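# Replace the seized roller in the roller bed

## Task

Find which of the four rollers in the roller bed is stuck: pushing across its top as if to spin it only makes it wobble slightly instead of rotating. Each roller has a spring-loaded hexagonal axle, so it comes out by pushing the axle sideways toward one bracket until its far end leaves its hole. Place the stuck roller in the scrap tray. Install a working roller in the empty slot, axle centred the same way as the other rollers and seated in both holes. Every good roller that started in the bed must still be in the bed at the end. Parts count as placed only if they stay there without the robot holding them.

## Robot and tools

Robot: two arms, left_arm and right_arm, each with a two-finger gripper. Their URDF roots sit in the scene frame at left_arm (+0.004, +0.292, 0) m, quat_wxyz (+0.996, 0, 0, +0.093), and right_arm (+0.044, -0.362, 0) m, quat_wxyz (+0.998, 0, 0, +0.056).

Scene frame: origin on the table surface midway between the arms. +x points out across the table, +z points up, and left_arm is on the +y side. The arm names do not refer to sides of any picture. Gripper frame: the fingers extend along the gripper's +z and close along its y. end_effector_position is the point between the finger pads, just under 1 cm short of the tips. Reported hand positions can be a little wrong, especially when an arm is stretched far.

Joint ranges (rad), base to hand: waist -2.618 to 3.054, shoulder 0.000 to 3.142, elbow 0.000 to 3.142, wrist pitch -1.571 to 1.571, wrist yaw -1.571 to 1.571, wrist roll -2.094 to 2.094. Elbows cannot lock fully straight.

execute_actions: argument actions is a list holding zero or one item, plus optional pictures (true/false). An empty list ({"actions": []}) commands nothing and returns the state with camera images. An action item has rows (1 to 15 rows) and steps (10 to 15, default 15); each row lasts one control step of 1/30 s and the final row repeats to fill the steps. A wait item has only steps (up to 300), counted from the previous result, so your reply time is part of it. Pictures come only with an empty list or pictures: true.

Row layout (used by both execute_actions and move): one list of 14 numbers, each in [-1, 1], covering both arms even if one stays still: left_arm dx, dy, dz, rx, ry, rz, opening, then right_arm dx, dy, dz, rx, ry, rz, opening. dx..rz are an offset, not a pose, expressed in that gripper's own axes, measured from the gripper's pose in the most recent result that showed it (from the pose at action start if no result in this scene has shown it yet, or for the second and later calls in one reply). Every row is relative to that same reference, not to the row before. Scale: 1.0 equals 0.6 m of translation or 180 degrees of rotation; rx, ry, rz form a single rotation vector. Opening is absolute: +1 fully open (0.087 m), -1 closed. All-zero offsets are not a pause; they pull the arm back to the reference pose. To keep an arm where it is, send the offset back to its desired pose in the first call of a reply and zeros afterwards, with its proper opening every time.

Timing: each action's result is captured 10 steps before the action finishes; those remaining steps run while you compose the next reply, and the next action waits for them.

move: target is one 14-number row as above (offsets, same reference rules). speed is the path top speed in m/s, 0.002 to 0.5, default 0.25; rotation is capped at twice that in rad/s. Each gripper travels a straight line and all arms finish together, in 0.5 to 10 s; longer paths are cut at 10 s. Openings are sent when the move begins. Paths ignore obstacles and the other arm, and hands may lag, drift or overshoot speed, mainly near full reach. The result adds a move: line with the ending (done, off_target, moving, held, fault), any limits (paced = pose clipped; held = some steps blocked, after which the arm may jump fast) and each gripper's distance from its target. Faster contact and targets set deeper past contact push harder.

wait: seconds from 0 to 10; sends nothing new. zoom_image: camera (cam_head_left, cam_head_right, cam_left_wrist, cam_right_wrist) and region [x0, y0, x1, y1] in image pixels, top-left origin, at most 504 by 504. read_manual: optional section "licences"; only text. finished_scene: scene number; ends the current scene permanently and grades it, so call it only when the result is stable.

Control limits: each step the commanded pose is clamped to 70 mm and 16 degrees from the measured pose; inverse kinematics favours position over orientation. Friction may leave a hand up to about 31 mm off, and very small commands may not move it. A far target can need several actions; after an action the arm only continues to its last clamped pose, so read the result and command the remainder.

Result lines: the state line gives each gripper's position (m) and quat_wxyz. HELD marks steps where your row was partly or wholly not sent; pose unreachable means the clearance check altered or blocked an arm. Hand target (only when nothing is pending) is where the controller is driving each hand. grip_measured is the measured opening on the command scale; the last Joint positions value is the opening in metres. Readings may be off by about 1 mm. To hold something, command roughly 0.02 below grip_measured (less for a lighter hold); pad force tops out near 20 N and fast closes squeeze harder. FAULT lines report arm stops; MOTOR HOT appears from 75 °C, 90 °C stops the arm for 10 s, 100 °C makes the arm drop.

Cameras: all four give 504x504 images; the head cameras look down from about 0.98 m above the table behind the arms. Calibration numbers are supplied and may be slightly off.

Avoid: knocking or placing anything off the table, arms striking or pressing on each other, dropping or slipping parts, slamming or hard pushes, and long loaded holds that heat motors. Occasional tugs on held parts or pushes on loose objects can occur.

Each tool is called after "Request:" as a command line: name --argument value for each argument, lists and objects as JSON in quotes; but a table of rows of numbers goes row by row, as --pt "numbers of a row", without its own name.

## Session

Request:
execute_actions --actions '[]'

Scene clock: 0.00 s of 7600.00 s.
left_arm: end_effector_position=(+0.0682, +0.5559, +0.3458) grip_measured=+0.997 end_effector_quat_wxyz=(-0.619, +0.741, +0.123, -0.227) | right_arm: end_effector_position=(+0.1432, +0.1466, +0.3392) grip_measured=+0.986 end_effector_quat_wxyz=(-0.268, +0.660, -0.459, -0.531)
Joint positions: left_arm=[ 0.502  0.904  1.072 -0.821 -1.355 -2.025  0.087] | right_arm=[ 1.015  1.961  2.157 -0.674 -0.881 -0.24   0.087]
Joint velocities: left_arm=[-0.007 -0.012  0.012 -0.022 -0.051  0.037 -0.001] | right_arm=[ 0.012 -0.012 -0.027 -0.037 -0.022  0.037  0.001]
Hand target (left_arm): +0.068, +0.556, +0.346; -0.619, +0.741, +0.123, -0.227
Hand target (right_arm): +0.143, +0.147, +0.339; -0.268, +0.660, -0.459, -0.531

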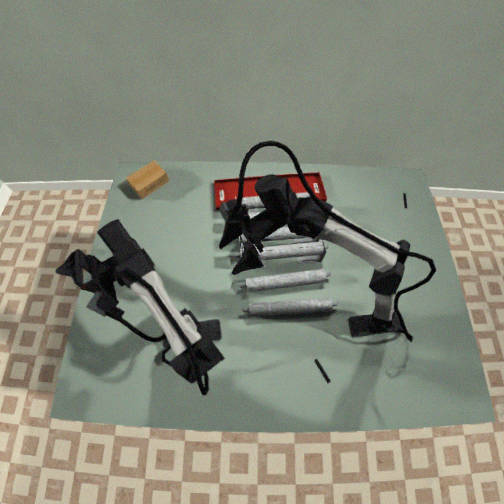

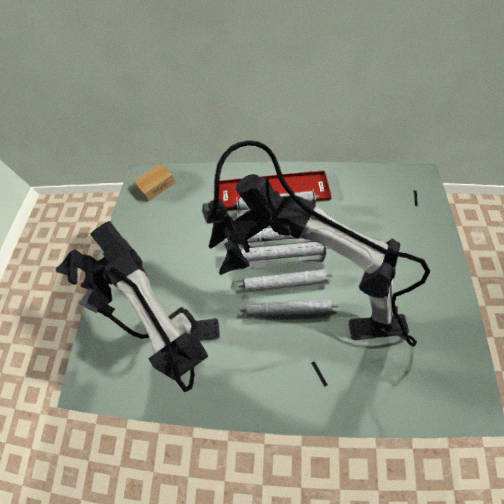

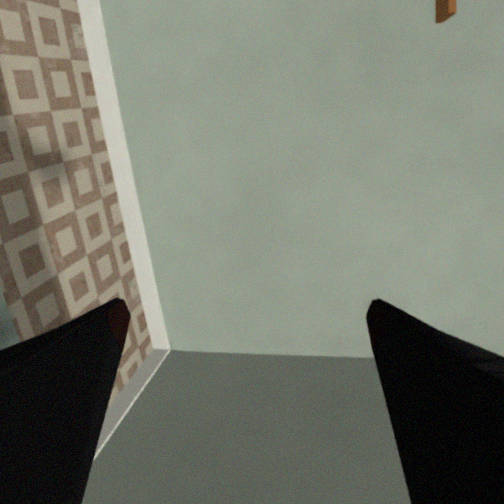

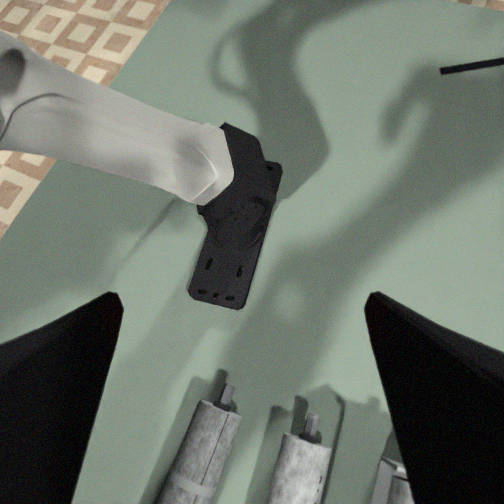

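Request:
move --target '[0,0,0,0,0,0.62,1, 0.435,0.292,-0.767,0.416,0.210,0.518,1]' --speed 0.4

Scene clock: 5.97 s of 7600.00 s.
left_arm: end_effector_position=(+0.0685, +0.5570, +0.3460) grip_measured=+0.997 end_effector_quat_wxyz=(+0.160, -0.522, +0.544, +0.637) | right_arm: end_effector_position=(+0.1969, -0.3981, +0.2527) grip_measured=+0.986 end_effector_quat_wxyz=(+0.198, +0.005, +0.979, -0.038)
Joint positions: left_arm=[ 0.473  1.208  1.363 -0.939 -1.374 -0.215  0.087] | right_arm=[-0.292  1.075  1.483 -1.572  0.006 -0.171  0.087]
Joint velocities: left_arm=[-0.017 -0.002  0.027  0.022 -0.051  0.066 -0.001] | right_arm=[-0.002 -0.012 -0.002 -0.066  0.037 -0.007 -0.   ]
Hand target (left_arm): +0.069, +0.556, +0.345; +0.161, -0.519, +0.544, +0.640
Hand target (right_arm): +0.196, -0.397, +0.246; +0.176, -0.002, +0.984, -0.038
Off the commanded pose (left_arm): 0.001 m, 1 deg.
Off the commanded pose (right_arm): 0.004 m, 23 deg; orientation clipped at the last step of the last action.
joint sent to its limit (right arm) — the command would take joint 4 (wrist pitch) past its lower limit, so that joint was sent only as far as its limit.
Kept back: nothing.
move: off_target (right_arm); limits=paced
camera_calibration (this result's frames):
cam_left_wrist: T_world_to_cam=[[0.77135, 0.365589, -0.520926, -0.0767854], [0.125223, -0.889722, -0.438992, 0.653918], [-0.62397, 0.273385, -0.732067, 0.284841], [0, 0, 0, 1]] pos_world=[0.155075, 0.532006, 0.455588]
cam_right_wrist: T_world_to_cam=[[-0.0153398, -0.99605, 0.0874603, -0.417024], [-0.885121, 0.0542153, 0.462193, 0.0979823], [-0.465109, -0.0703229, -0.882456, 0.433411], [0, 0, 0, 1]] pos_world=[0.281913, -0.39021, 0.373653]

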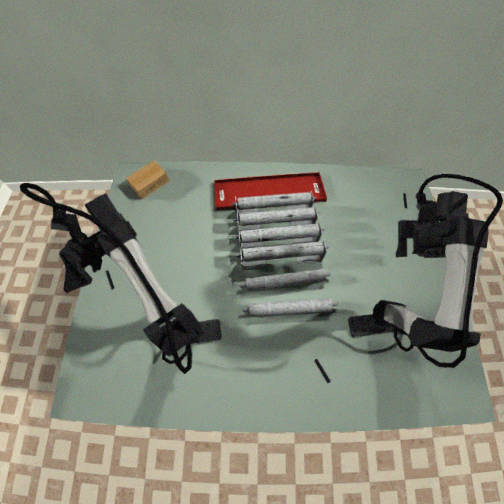

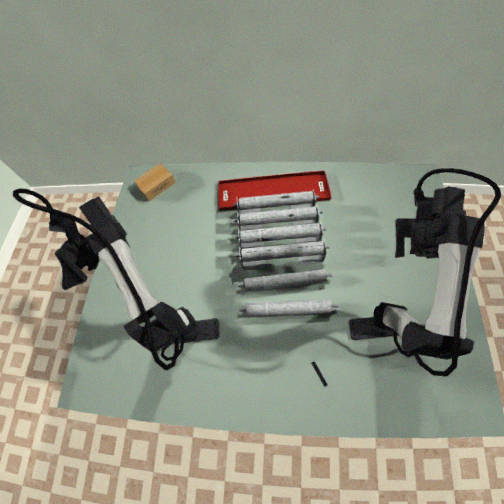

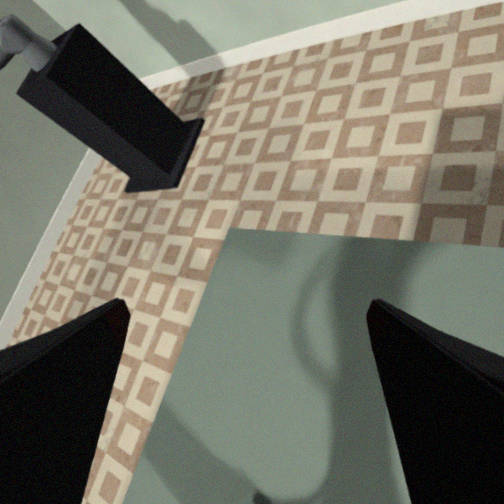

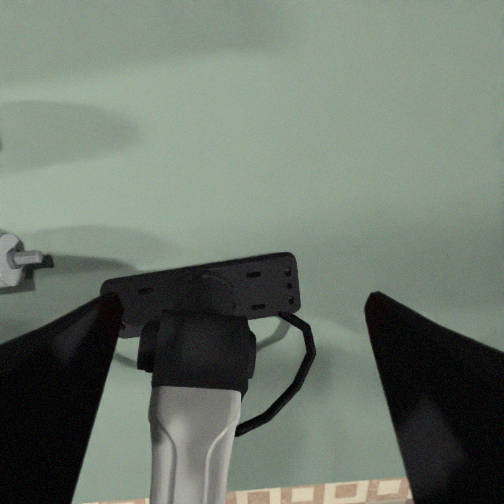

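Request:
zoom_image --camera "cam_head_left" --region '[200, 165, 360, 325]'

Request:
zoom_image --camera "cam_head_right" --region '[200, 165, 360, 325]'

Region (200, 165, 360, 325) of cam_head_left's 504x504 image, scaled by 3.150, with more detail than that image has.

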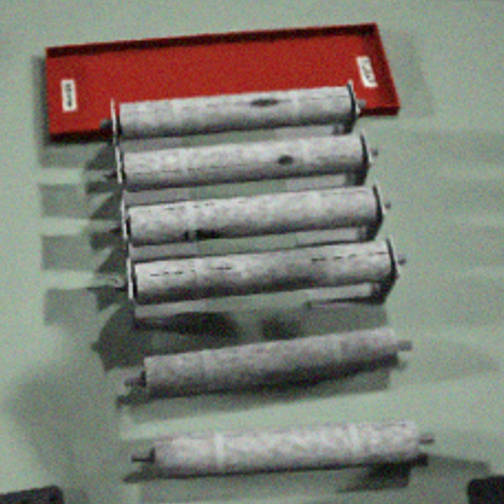

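Region (200, 165, 360, 325) of cam_head_right's 504x504 image, scaled by 3.150, with more detail than that image has.

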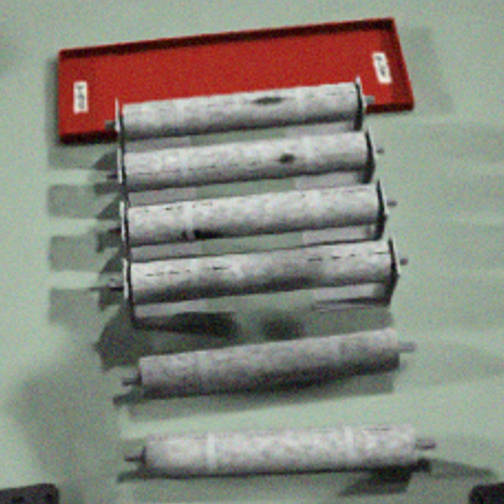

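Request:
move --target '[0.193,-0.402,-0.583,0.206,0.408,-0.048,1, -0.2885,0.0823,0.266,0.0705,0.1218,0.4447,1]' --speed 0.4

Scene clock: 13.13 s of 7600.00 s.
left_arm: end_effector_position=(+0.3738, +0.2995, +0.1664) grip_measured=+0.998 end_effector_quat_wxyz=(+0.000, +0.753, -0.658, -0.002) | right_arm: end_effector_position=(+0.4191, -0.3630, +0.1792) grip_measured=+0.986 end_effector_quat_wxyz=(+0.024, +0.652, +0.758, +0.017)
Joint positions: left_arm=[-0.054  1.971  1.968 -1.571 -0.003 -1.572  0.087] | right_arm=[-0.223  1.99   2.049 -1.571 -0.001  1.311  0.087]
Joint velocities: left_arm=[-0.017  0.012  0.002 -0.051 -0.037 -0.007 -0.001] | right_arm=[-0.007 -0.007  0.007 -0.066  0.022  0.037 -0.   ]
Hand target (left_arm): +0.378, +0.296, +0.170; -0.001, +0.754, -0.657, +0.006
Hand target (right_arm): +0.420, -0.361, +0.176; +0.014, +0.654, +0.756, +0.015
Off the commanded pose (left_arm): 0.007 m, 1 deg.
Off the commanded pose (right_arm): 0.010 m, 3 deg.
joint sent to its limit (left arm) — the command would take joint 4 (wrist pitch) past its lower limit, so that joint was sent only as far as its limit.
joint sent to its limit (right arm) — the command would take joint 4 (wrist pitch) past its lower limit, so that joint was sent only as far as its limit.
Kept back: nothing.
After step 90, 1.67 s passed at rest.
move: off_target (right_arm); limits=paced
camera_calibration (this result's frames):
cam_left_wrist: T_world_to_cam=[[0.990033, 0.140447, -0.0104717, -0.410953], [0.0984791, -0.637202, 0.764379, 0.0418144], [0.100682, -0.757792, -0.644682, 0.437675], [0, 0, 0, 1]] pos_world=[0.358673, 0.416028, 0.245896]
cam_right_wrist: T_world_to_cam=[[-0.985541, -0.162884, -0.0466671, 0.360909], [-0.140527, 0.631889, 0.762213, 0.170586], [-0.0946642, 0.75775, -0.645642, 0.577243], [0, 0, 0, 1]] pos_world=[0.434307, -0.486411, 0.259512]

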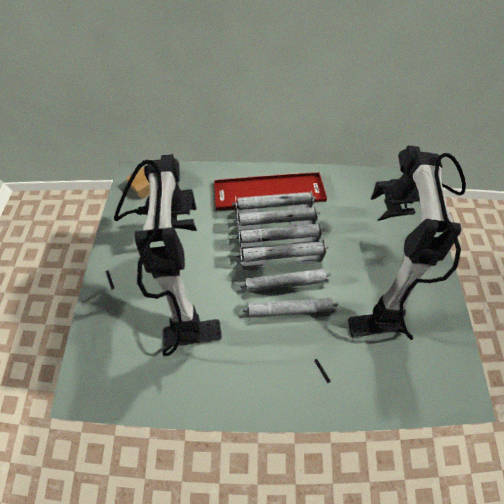

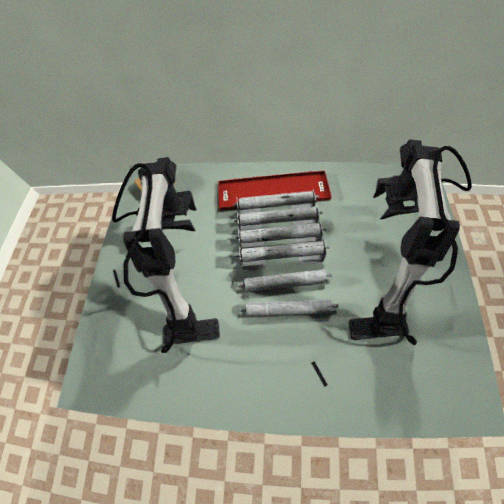

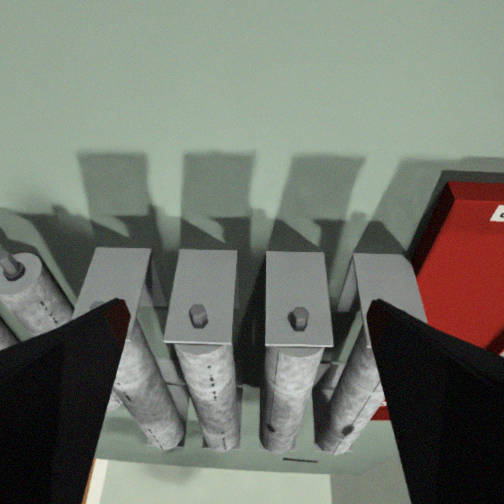

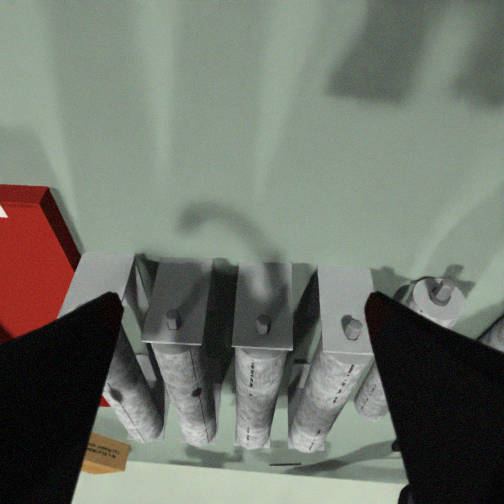

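Request:
move --target '[0.354,-0.112,0.052,0,0,0,0.72, 0.396,-0.111,0.062,0.018,0.004,0.002,0.72]' --speed 0.3

Scene clock: 17.17 s of 7600.00 s.
left_arm: end_effector_position=(+0.4634, +0.0948, +0.1362) grip_measured=+0.720 end_effector_quat_wxyz=(-0.019, +0.750, -0.658, +0.057) | right_arm: end_effector_position=(+0.3256, -0.1386, +0.1431) grip_measured=+0.720 end_effector_quat_wxyz=(+0.003, +0.652, +0.758, +0.010)
Joint positions: left_arm=[-0.514  2.395  2.514 -1.57   0.008 -2.03   0.075] | right_arm=[ 0.453  1.816  1.666 -1.4    0.     1.985  0.075]
Joint velocities: left_arm=[-0.002  0.002  0.012 -0.007  0.037  0.007 -0.001] | right_arm=[ 0.002  0.012 -0.002  0.037  0.022 -0.037 -0.001]
Hand target (left_arm): +0.467, +0.096, +0.138; -0.019, +0.756, -0.652, +0.061
Hand target (right_arm): +0.325, -0.140, +0.136; +0.004, +0.654, +0.756, +0.001
Off the commanded pose (left_arm): 0.006 m, 7 deg.
Off the commanded pose (right_arm): 0.010 m, 1 deg.
joint sent to its limit (left arm) — the command would take joint 4 (wrist pitch) past its lower limit, so that joint was sent only as far as its limit.
Kept back: nothing.
move: off_target (left_arm)
camera_calibration (this result's frames):
cam_left_wrist: T_world_to_cam=[[0.985587, 0.139357, 0.0959082, -0.483468], [0.00687568, -0.599461, 0.800375, -0.0403657], [0.169031, -0.788179, -0.591779, 0.218055], [0, 0, 0, 1]] pos_world=[0.439919, 0.215044, 0.207717]
cam_right_wrist: T_world_to_cam=[[-0.986314, -0.164637, -0.00890199, 0.298212], [-0.110426, 0.619526, 0.77717, 0.0294923], [-0.122436, 0.767517, -0.629227, 0.383147], [0, 0, 0, 1]] pos_world=[0.344298, -0.263246, 0.220821]

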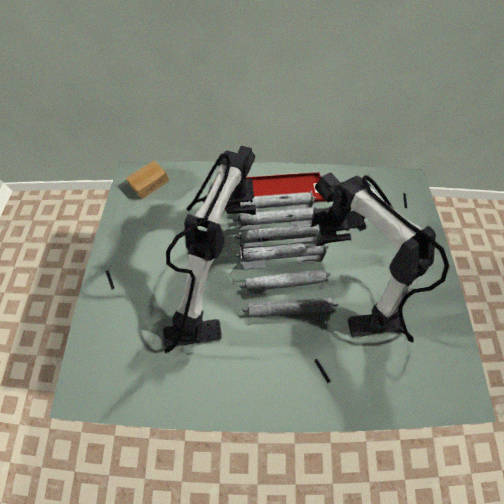

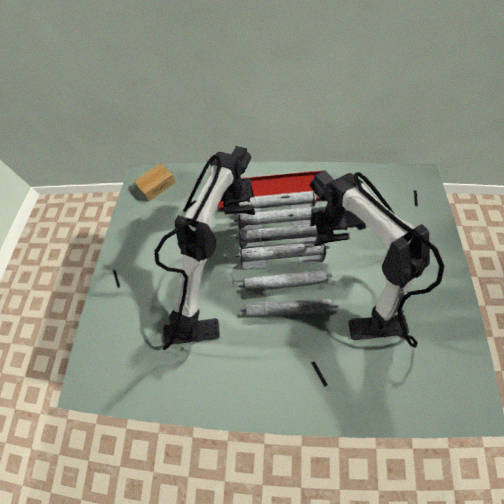

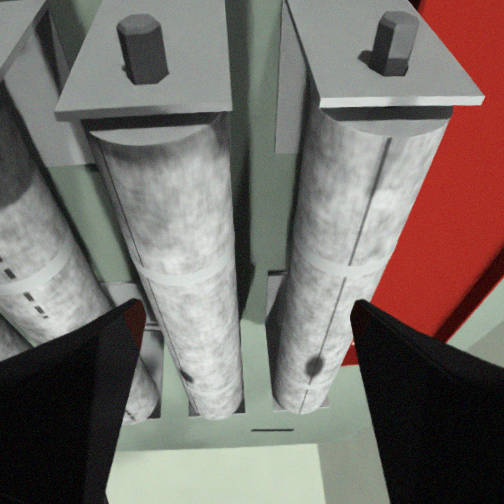

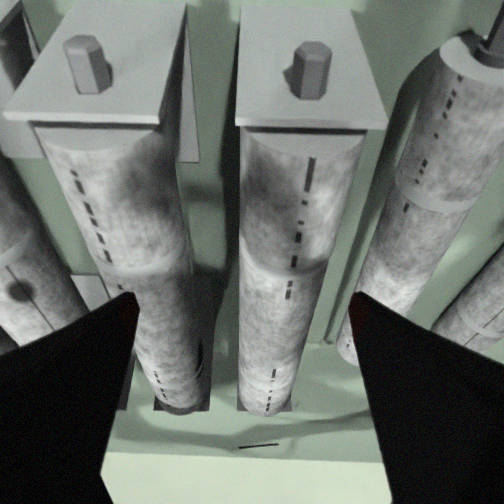

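Request:
move --target '[0,0,0.065,-0.035,0.015,0,0.72, 0,0.015,0.078,0,0,0,0.72]' --speed 0.05

Request:
move --target '[0,-0.07,0.005,0,0,0,0.72, 0,0.07,0.005,0,0,0,0.72]' --speed 0.04

Scene clock: 19.23 s of 7600.00 s.
left_arm: end_effector_position=(+0.4649, +0.0926, +0.1103) grip_measured=+0.720 end_effector_quat_wxyz=(+0.029, +0.749, -0.660, +0.047) | right_arm: end_effector_position=(+0.3360, -0.1319, +0.1108) grip_measured=+0.720 end_effector_quat_wxyz=(+0.008, +0.650, +0.760, +0.026)
Joint positions: left_arm=[-0.487  2.465  2.528 -1.572  0.091 -2.002  0.075] | right_arm=[ 0.453  1.829  1.55  -1.237  0.     1.981  0.075]
Joint velocities: left_arm=[-0.012 -0.012 -0.007  0.007  0.007  0.022  0.001] | right_arm=[ 0.007 -0.002 -0.007 -0.022 -0.022 -0.022 -0.001]
Hand target (left_arm): +0.467, +0.093, +0.097; +0.037, +0.748, -0.661, +0.038
Hand target (right_arm): +0.335, -0.136, +0.097; +0.003, +0.652, +0.758, +0.010
Off the commanded pose (left_arm): 0.013 m, 1 deg.
Off the commanded pose (right_arm): 0.015 m, 2 deg.
Kept back: nothing.
move: off_target (left_arm, right_arm)
camera_calibration (this result's frames):
cam_left_wrist: T_world_to_cam=[[0.990936, 0.133982, 0.00972476, -0.474702], [0.0664536, -0.55183, 0.831305, -0.0565341], [0.116747, -0.823123, -0.555732, 0.224337], [0, 0, 0, 1]] pos_world=[0.447965, 0.217062, 0.176285]
cam_right_wrist: T_world_to_cam=[[-0.984883, -0.16831, -0.0409469, 0.311927], [-0.135949, 0.60458, 0.784857, 0.0573379], [-0.107343, 0.77856, -0.618322, 0.354122], [0, 0, 0, 1]] pos_world=[0.35302, -0.25787, 0.186732]

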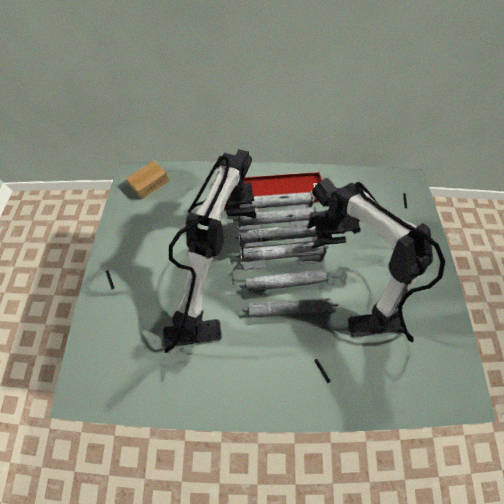

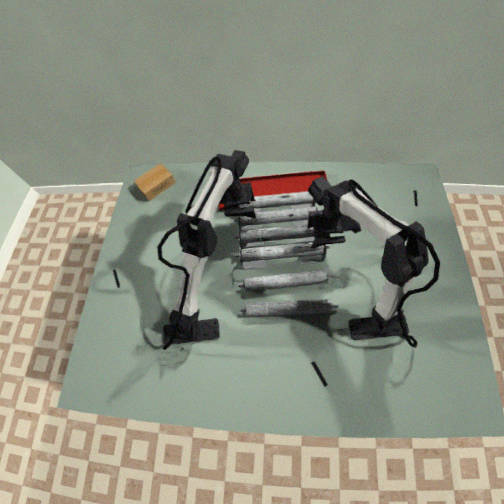

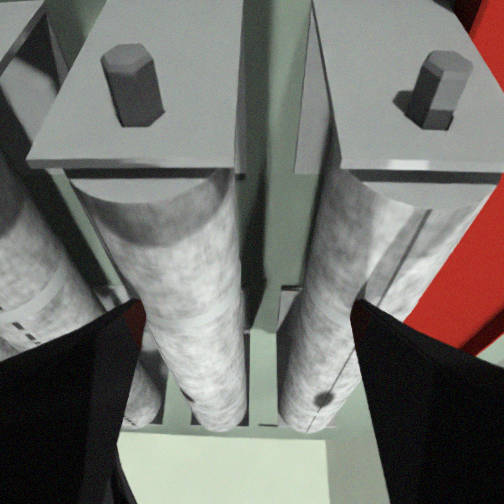

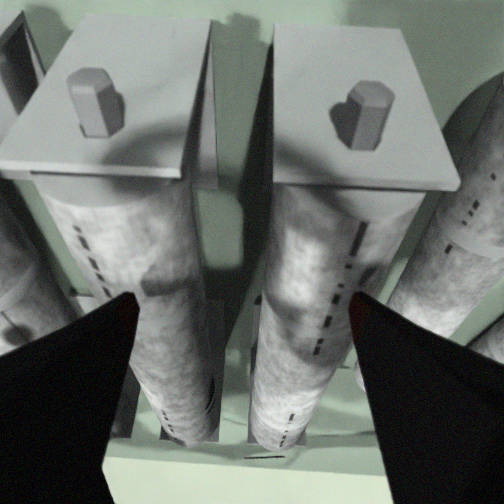

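Scene clock: 20.60 s of 7600.00 s.
left_arm: end_effector_position=(+0.5024, +0.0956, +0.1088) grip_measured=+0.720 end_effector_quat_wxyz=(+0.011, +0.754, -0.650, +0.090) | right_arm: end_effector_position=(+0.3757, -0.1224, +0.1167) grip_measured=+0.720 end_effector_quat_wxyz=(+0.013, +0.648, +0.761, +0.038)
Joint positions: left_arm=[-0.459  2.593  2.748 -1.572  0.096 -1.999  0.075] | right_arm=[ 0.419  1.957  1.742 -1.273  0.     1.943  0.075]
Joint velocities: left_arm=[-0.012  0.007 -0.022 -0.007  0.037 -0.081  0.   ] | right_arm=[-0.022 -0.022 -0.002 -0.051 -0.081 -0.066 -0.001]
Hand target (left_arm): +0.506, +0.098, +0.107; +0.011, +0.753, -0.651, +0.093
Hand target (right_arm): +0.378, -0.126, +0.111; +0.008, +0.650, +0.759, +0.026
Off the commanded pose (left_arm): 0.005 m, 5 deg.
Off the commanded pose (right_arm): 0.008 m, 2 deg.
joint sent to its limit (left arm) — the command would take joint 4 (wrist pitch) past its lower limit, so that joint was sent only as far as its limit.
Kept back: nothing.
move: off_target (left_arm)
camera_calibration (this result's frames):
cam_left_wrist: T_world_to_cam=[[0.982912, 0.159875, 0.0912386, -0.519503], [0.00643157, -0.525178, 0.850968, -0.0306405], [0.183965, -0.83584, -0.517232, 0.18482], [0, 0, 0, 1]] pos_world=[0.476822, 0.221444, 0.169068]
cam_right_wrist: T_world_to_cam=[[-0.982886, -0.171725, -0.066675, 0.354697], [-0.157393, 0.594773, 0.788335, 0.0588145], [-0.0957201, 0.785338, -0.611623, 0.350286], [0, 0, 0, 1]] pos_world=[0.391413, -0.249164, 0.191527]

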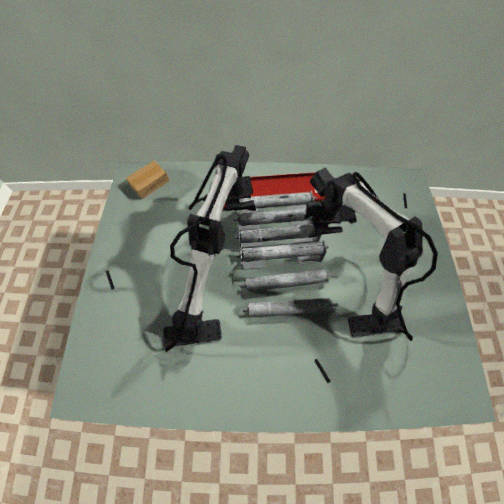

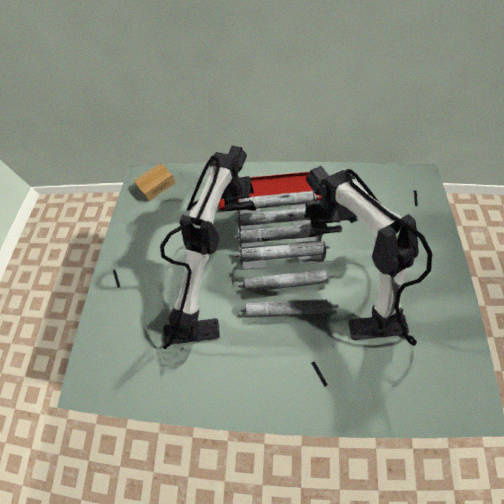

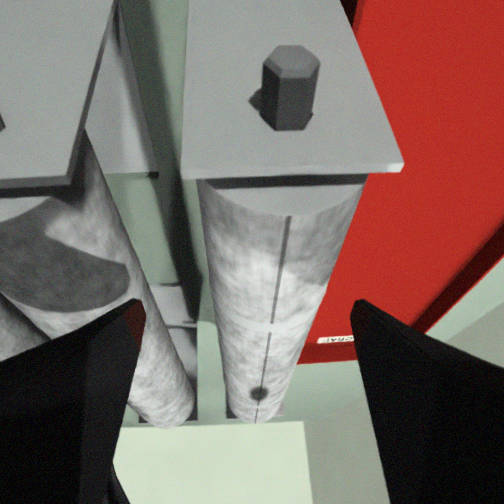

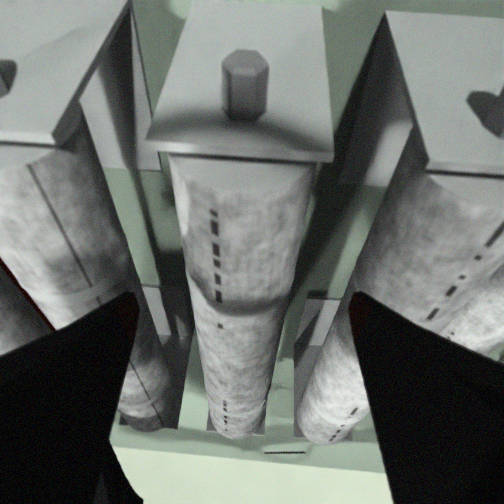

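Request:
move --target '[0,-0.01,0.02,0,0,0,-1, 0,-0.02,0.025,0,0,0,0.72]' --speed 0.03

Request:
move --target '[0,0.05,0.02,0,0,0,-1, 0,-0.07,0.02,0,0,0,0.72]' --speed 0.03

Scene clock: 22.07 s of 7600.00 s.
left_arm: end_effector_position=(+0.5082, +0.0959, +0.1124) grip_measured=-1.000 end_effector_quat_wxyz=(+0.006, +0.756, -0.647, +0.101) | right_arm: end_effector_position=(+0.3694, -0.1262, +0.1005) grip_measured=+0.720 end_effector_quat_wxyz=(+0.012, +0.650, +0.759, +0.035)
Joint positions: left_arm=[-0.456  2.592  2.755 -1.555  0.097 -2.004  0.   ] | right_arm=[ 0.419  1.936  1.648 -1.21   0.     1.949  0.075]
Joint velocities: left_arm=[ 0.002  0.002  0.017  0.022 -0.022 -0.007  0.   ] | right_arm=[-0.012 -0.007  0.007  0.11  -0.037  0.022 -0.   ]
Hand target (left_arm): +0.509, +0.095, +0.098; +0.011, +0.754, -0.650, +0.091
Hand target (right_arm): +0.365, -0.123, +0.101; +0.013, +0.648, +0.761, +0.038
Off the commanded pose (left_arm): 0.015 m, 2 deg.
Off the commanded pose (right_arm): 0.005 m, 1 deg.
Kept back: nothing.
move: off_target (left_arm)
camera_calibration (this result's frames):
cam_left_wrist: T_world_to_cam=[[0.979164, 0.169049, 0.112514, -0.526951], [-0.00894457, -0.517625, 0.855561, -0.0269913], [0.202872, -0.838741, -0.505328, 0.175212], [0, 0, 0, 1]] pos_world=[0.480185, 0.222067, 0.170921]
cam_right_wrist: T_world_to_cam=[[-0.984446, -0.165604, -0.0586663, 0.347303], [-0.147637, 0.59877, 0.787196, 0.0699206], [-0.0952352, 0.783613, -0.613906, 0.34258], [0, 0, 0, 1]] pos_world=[0.384849, -0.252802, 0.175646]

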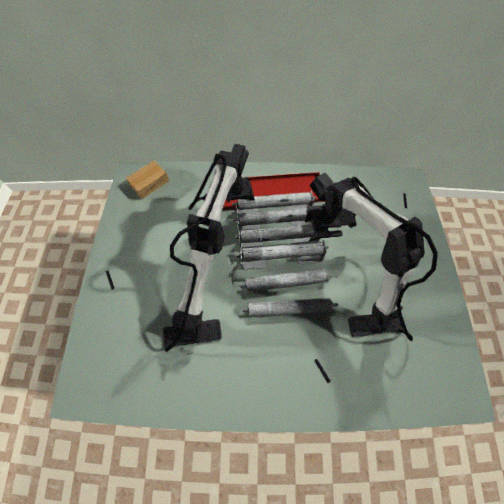

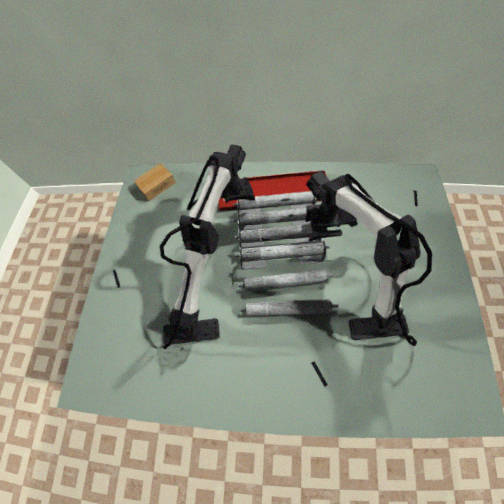

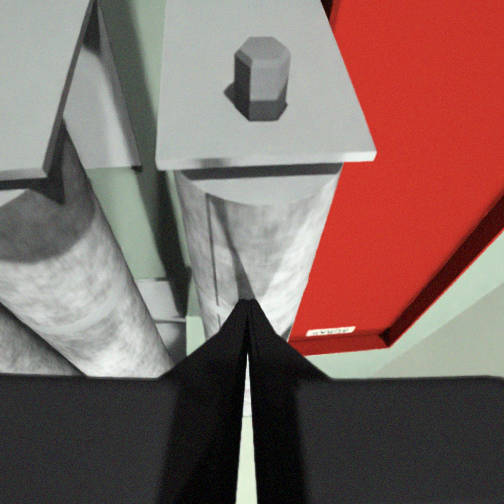

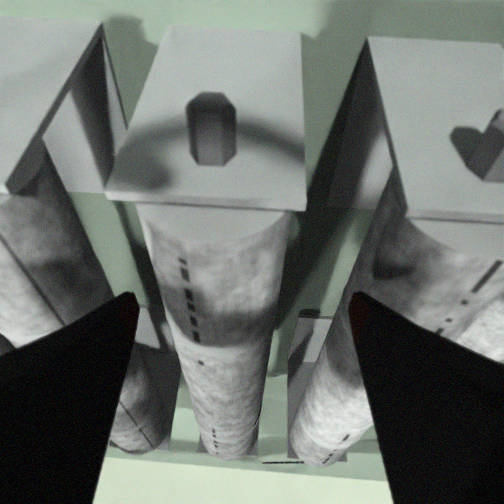

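Scene clock: 23.77 s of 7600.00 s.
left_arm: end_effector_position=(+0.4796, +0.0911, +0.0878) grip_measured=-1.000 end_effector_quat_wxyz=(+0.018, +0.756, -0.649, +0.089) | right_arm: end_effector_position=(+0.3655, -0.1295, +0.0976) grip_measured=+0.720 end_effector_quat_wxyz=(+0.046, +0.662, +0.744, +0.081)
Joint positions: left_arm=[-0.478  2.364  2.236 -1.295  0.104 -2.022  0.   ] | right_arm=[ 0.437  1.809  1.455 -1.035  0.042  2.001  0.075]
Joint velocities: left_arm=[-0.002 -0.007 -0.012  0.037 -0.022 -0.037  0.   ] | right_arm=[-0.002  0.007  0.002  0.081  0.007  0.037 -0.   ]
Hand target (left_arm): +0.481, +0.089, +0.098; +0.007, +0.756, -0.647, +0.101
Hand target (right_arm): +0.331, -0.132, +0.086; +0.013, +0.651, +0.758, +0.035
Off the commanded pose (left_arm): 0.009 m, 2 deg.
Off the commanded pose (right_arm): 0.039 m, 7 deg.
Kept back: nothing.
move: off_target (right_arm)
camera_calibration (this result's frames):
cam_left_wrist: T_world_to_cam=[[0.983253, 0.163929, 0.0796311, -0.493987], [0.0169311, -0.517218, 0.855686, -0.0211161], [0.181458, -0.840008, -0.511331, 0.175531], [0, 0, 0, 1]] pos_world=[0.45422, 0.217504, 0.14716]
cam_right_wrist: T_world_to_cam=[[-0.977068, -0.125111, -0.172293, 0.356333], [-0.212907, 0.584974, 0.782608, 0.0960633], [0.00287414, 0.801344, -0.598197, 0.307989], [0, 0, 0, 1]] pos_world=[0.367729, -0.258419, 0.170452]

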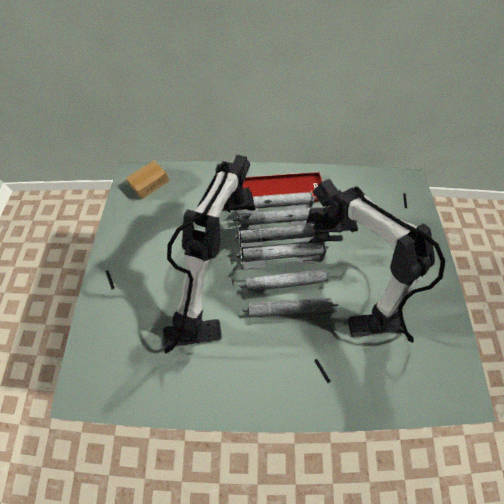

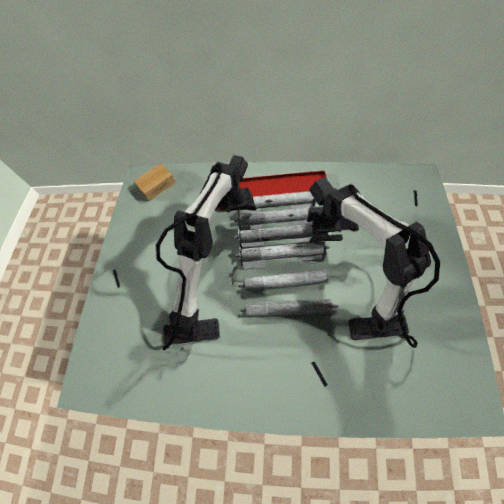

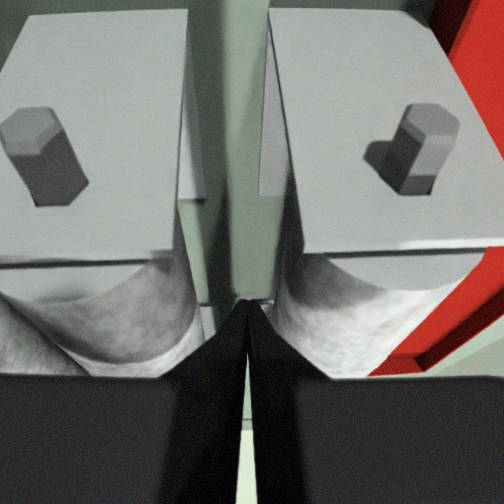

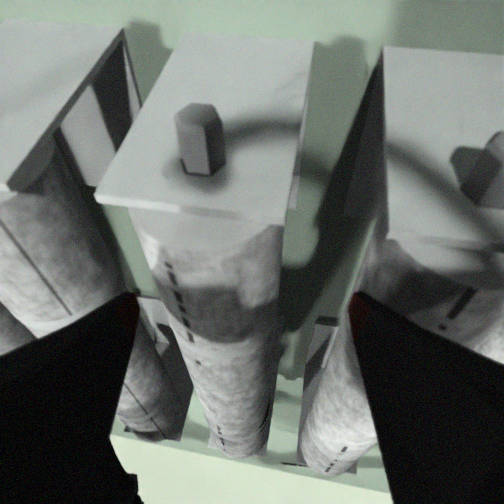

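Request:
move --target '[0,0,-0.08,0,0,0,-1, 0,-0.03,-0.04,0.05,0,0,0.72]' --speed 0.03

Scene clock: 27.00 s of 7600.00 s.
left_arm: end_effector_position=(+0.4723, +0.0962, +0.1393) grip_measured=-1.000 end_effector_quat_wxyz=(+0.015, +0.756, -0.647, +0.094) | right_arm: end_effector_position=(+0.3417, -0.1312, +0.1234) grip_measured=+0.720 end_effector_quat_wxyz=(+0.000, +0.661, +0.749, +0.034)
Joint positions: left_arm=[-0.472  2.363  2.442 -1.49   0.104 -2.02   0.   ] | right_arm=[ 0.438  1.833  1.601 -1.273 -0.02   1.997  0.075]
Joint velocities: left_arm=[ 0.007  0.002 -0.002 -0.007 -0.051 -0.022  0.   ] | right_arm=[ 0.002 -0.002  0.012 -0.022  0.037  0.007  0.   ]
Hand target (left_arm): +0.474, +0.099, +0.135; +0.017, +0.756, -0.648, +0.089
Hand target (right_arm): +0.343, -0.133, +0.118; -0.006, +0.663, +0.748, +0.023
Off the commanded pose (left_arm): 0.005 m, 1 deg.
Off the commanded pose (right_arm): 0.006 m, 2 deg.
Kept back: nothing.
move: done
camera_calibration (this result's frames):
cam_left_wrist: T_world_to_cam=[[0.981737, 0.16761, 0.0899964, -0.492851], [0.00934336, -0.51497, 0.857157, -0.0592883], [0.190013, -0.840662, -0.507131, 0.202836], [0, 0, 0, 1]] pos_world=[0.445862, 0.222592, 0.198039]
cam_right_wrist: T_world_to_cam=[[-0.989569, -0.137667, -0.0424377, 0.323903], [-0.116343, 0.589992, 0.798983, 0.0374112], [-0.0849555, 0.795586, -0.599854, 0.354229], [0, 0, 0, 1]] pos_world=[0.35497, -0.259301, 0.19634]

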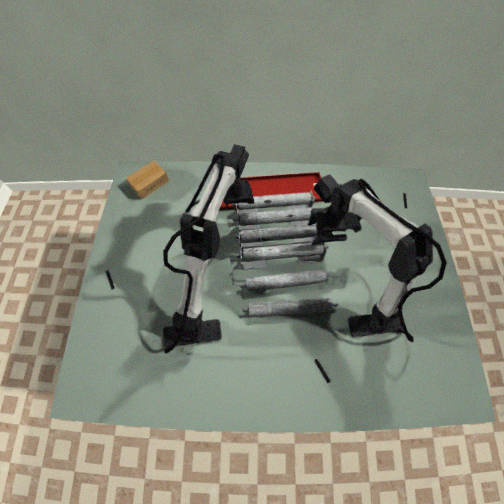

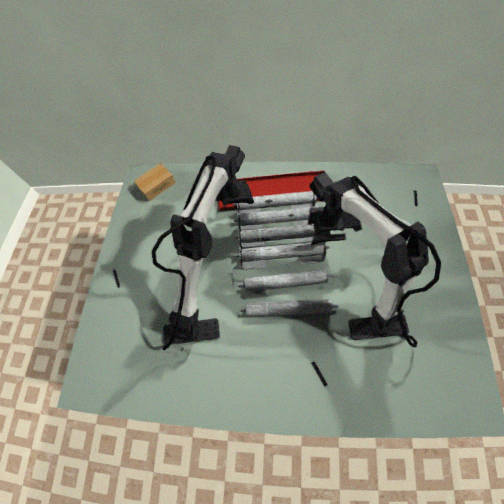

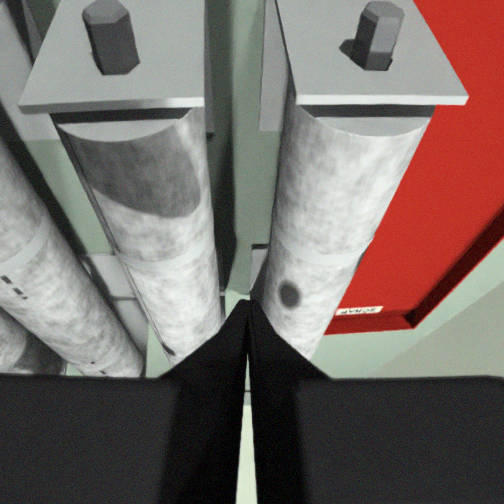

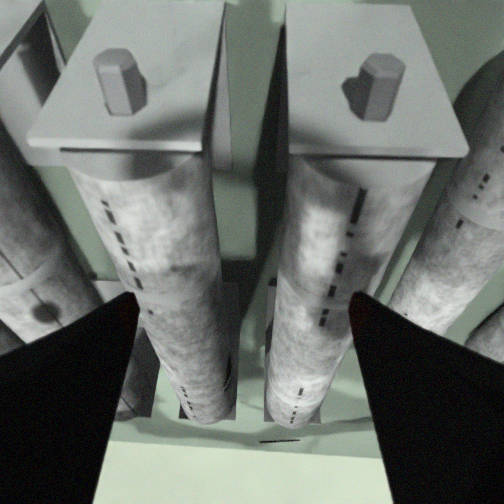

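Request:
move --target '[0,0,0,0,0,0,-1, 0,0,0.05,0.012,-0.012,0,0.9]' --speed 0.03

Request:
move --target '[0,0,0,0,0,0,-1, 0,0,0.02,0,0,0,0.1]' --speed 0.03

Scene clock: 28.57 s of 7600.00 s.
left_arm: end_effector_position=(+0.4718, +0.0963, +0.1392) grip_measured=-1.000 end_effector_quat_wxyz=(+0.015, +0.756, -0.648, +0.093) | right_arm: end_effector_position=(+0.3492, -0.1287, +0.1116) grip_measured=+0.900 end_effector_quat_wxyz=(+0.004, +0.663, +0.748, +0.030)
Joint positions: left_arm=[-0.472  2.363  2.442 -1.492  0.104 -2.02   0.   ] | right_arm=[ 0.438  1.868  1.601 -1.243 -0.01   2.002  0.083]
Joint velocities: left_arm=[ 0.002 -0.007  0.027 -0.037 -0.051  0.037  0.   ] | right_arm=[-0.002  0.002 -0.002 -0.007 -0.037 -0.051 -0.   ]
Hand target (left_arm): +0.472, +0.096, +0.139; +0.015, +0.756, -0.647, +0.094
Hand target (right_arm): +0.343, -0.130, +0.094; +0.002, +0.661, +0.750, +0.008
Off the commanded pose (left_arm): 0.000 m, 0 deg.
Off the commanded pose (right_arm): 0.019 m, 3 deg.
Kept back: nothing.
move: off_target (right_arm)
camera_calibration (this result's frames):
cam_left_wrist: T_world_to_cam=[[0.981958, 0.16719, 0.0883519, -0.492253], [0.0106713, -0.515475, 0.856838, -0.0596588], [0.188798, -0.840436, -0.507959, 0.20364], [0, 0, 0, 1]] pos_world=[0.445562, 0.222693, 0.19805]
cam_right_wrist: T_world_to_cam=[[-0.990189, -0.133358, -0.041726, 0.331848], [-0.114089, 0.599169, 0.792452, 0.0474022], [-0.0806791, 0.789438, -0.608506, 0.34447], [0, 0, 0, 1]] pos_world=[0.361792, -0.256085, 0.185895]

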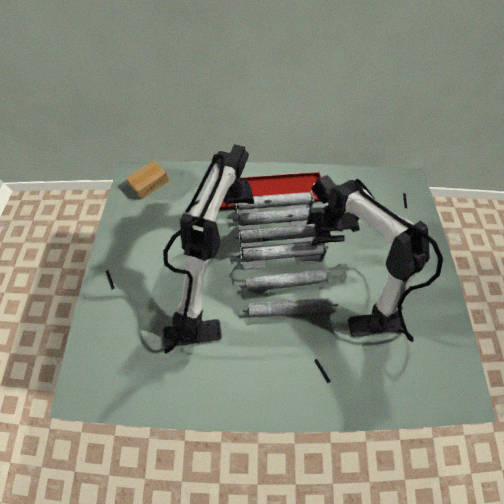

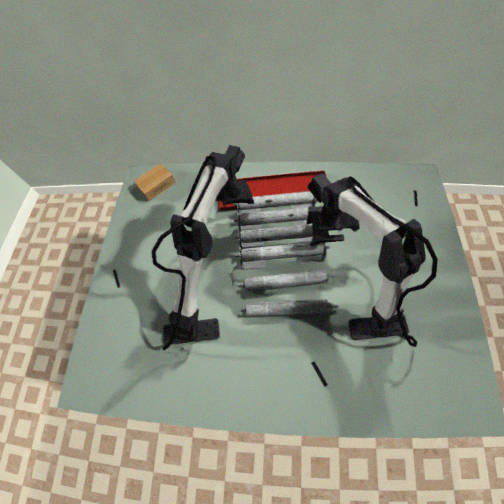

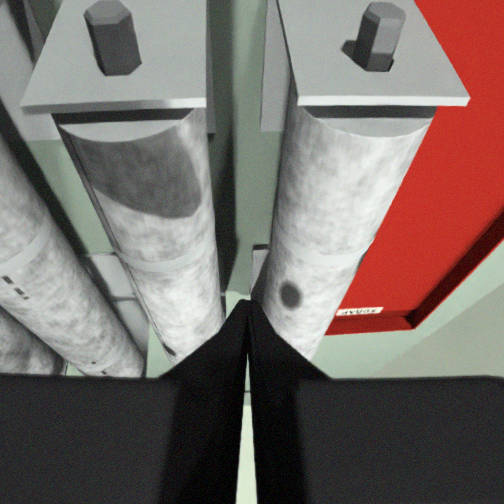

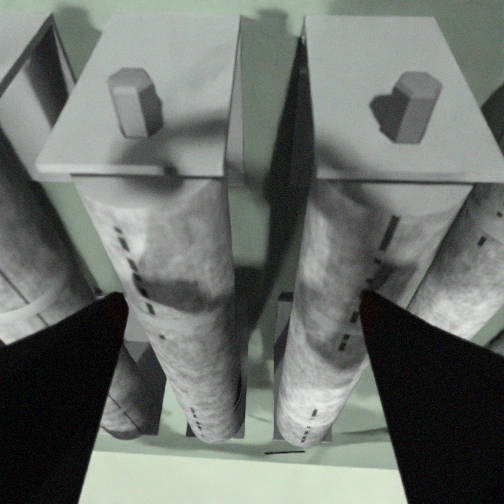

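Scene clock: 29.30 s of 7600.00 s.
left_arm: end_effector_position=(+0.4718, +0.0963, +0.1392) grip_measured=-1.000 end_effector_quat_wxyz=(+0.015, +0.756, -0.648, +0.093) | right_arm: end_effector_position=(+0.3521, -0.1269, +0.1073) grip_measured=+0.100 end_effector_quat_wxyz=(+0.006, +0.663, +0.748, +0.037)
Joint positions: left_arm=[-0.472  2.363  2.442 -1.492  0.104 -2.02   0.   ] | right_arm=[ 0.438  1.868  1.582 -1.21  -0.01   2.002  0.048]
Joint velocities: left_arm=[-0.012 -0.002  0.012 -0.051 -0.066  0.022  0.   ] | right_arm=[-0.017 -0.017 -0.017 -0.007  0.007 -0.007  0.001]
Hand target (left_arm): +0.472, +0.096, +0.139; +0.015, +0.756, -0.648, +0.093
Hand target (right_arm): +0.350, -0.128, +0.100; +0.004, +0.663, +0.748, +0.030
Off the commanded pose (left_arm): 0.000 m, 0 deg.
Off the commanded pose (right_arm): 0.008 m, 1 deg.
Kept back: nothing.
move: done
camera_calibration (this result's frames):
cam_left_wrist: T_world_to_cam=[[0.981958, 0.16719, 0.0883519, -0.492253], [0.0106713, -0.515475, 0.856838, -0.0596588], [0.188798, -0.840436, -0.507959, 0.20364], [0, 0, 0, 1]] pos_world=[0.445562, 0.222693, 0.19805]
cam_right_wrist: T_world_to_cam=[[-0.989592, -0.132992, -0.0549638, 0.336041], [-0.123897, 0.593145, 0.795505, 0.0524414], [-0.0731939, 0.794035, -0.603449, 0.338077], [0, 0, 0, 1]] pos_world=[0.363786, -0.25486, 0.180765]

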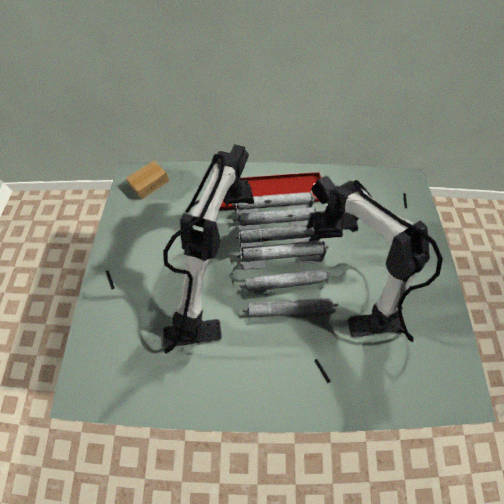

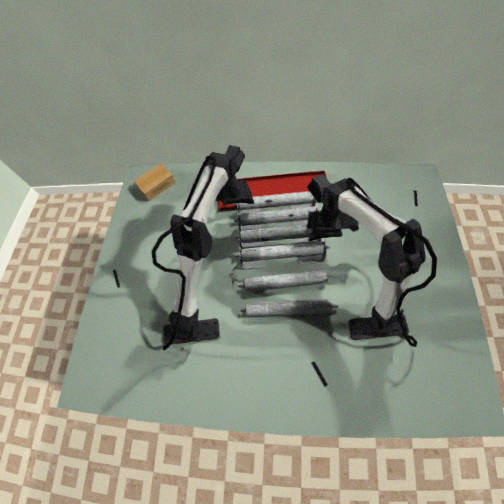

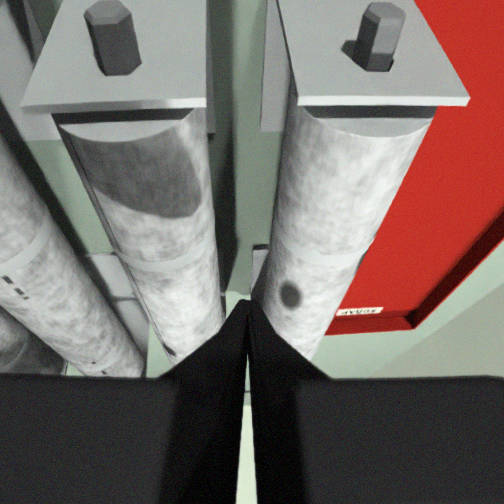

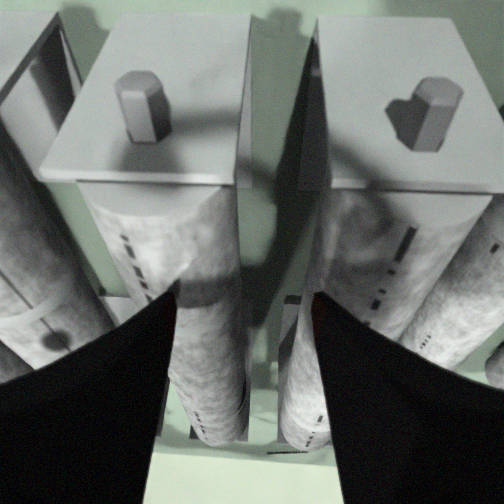

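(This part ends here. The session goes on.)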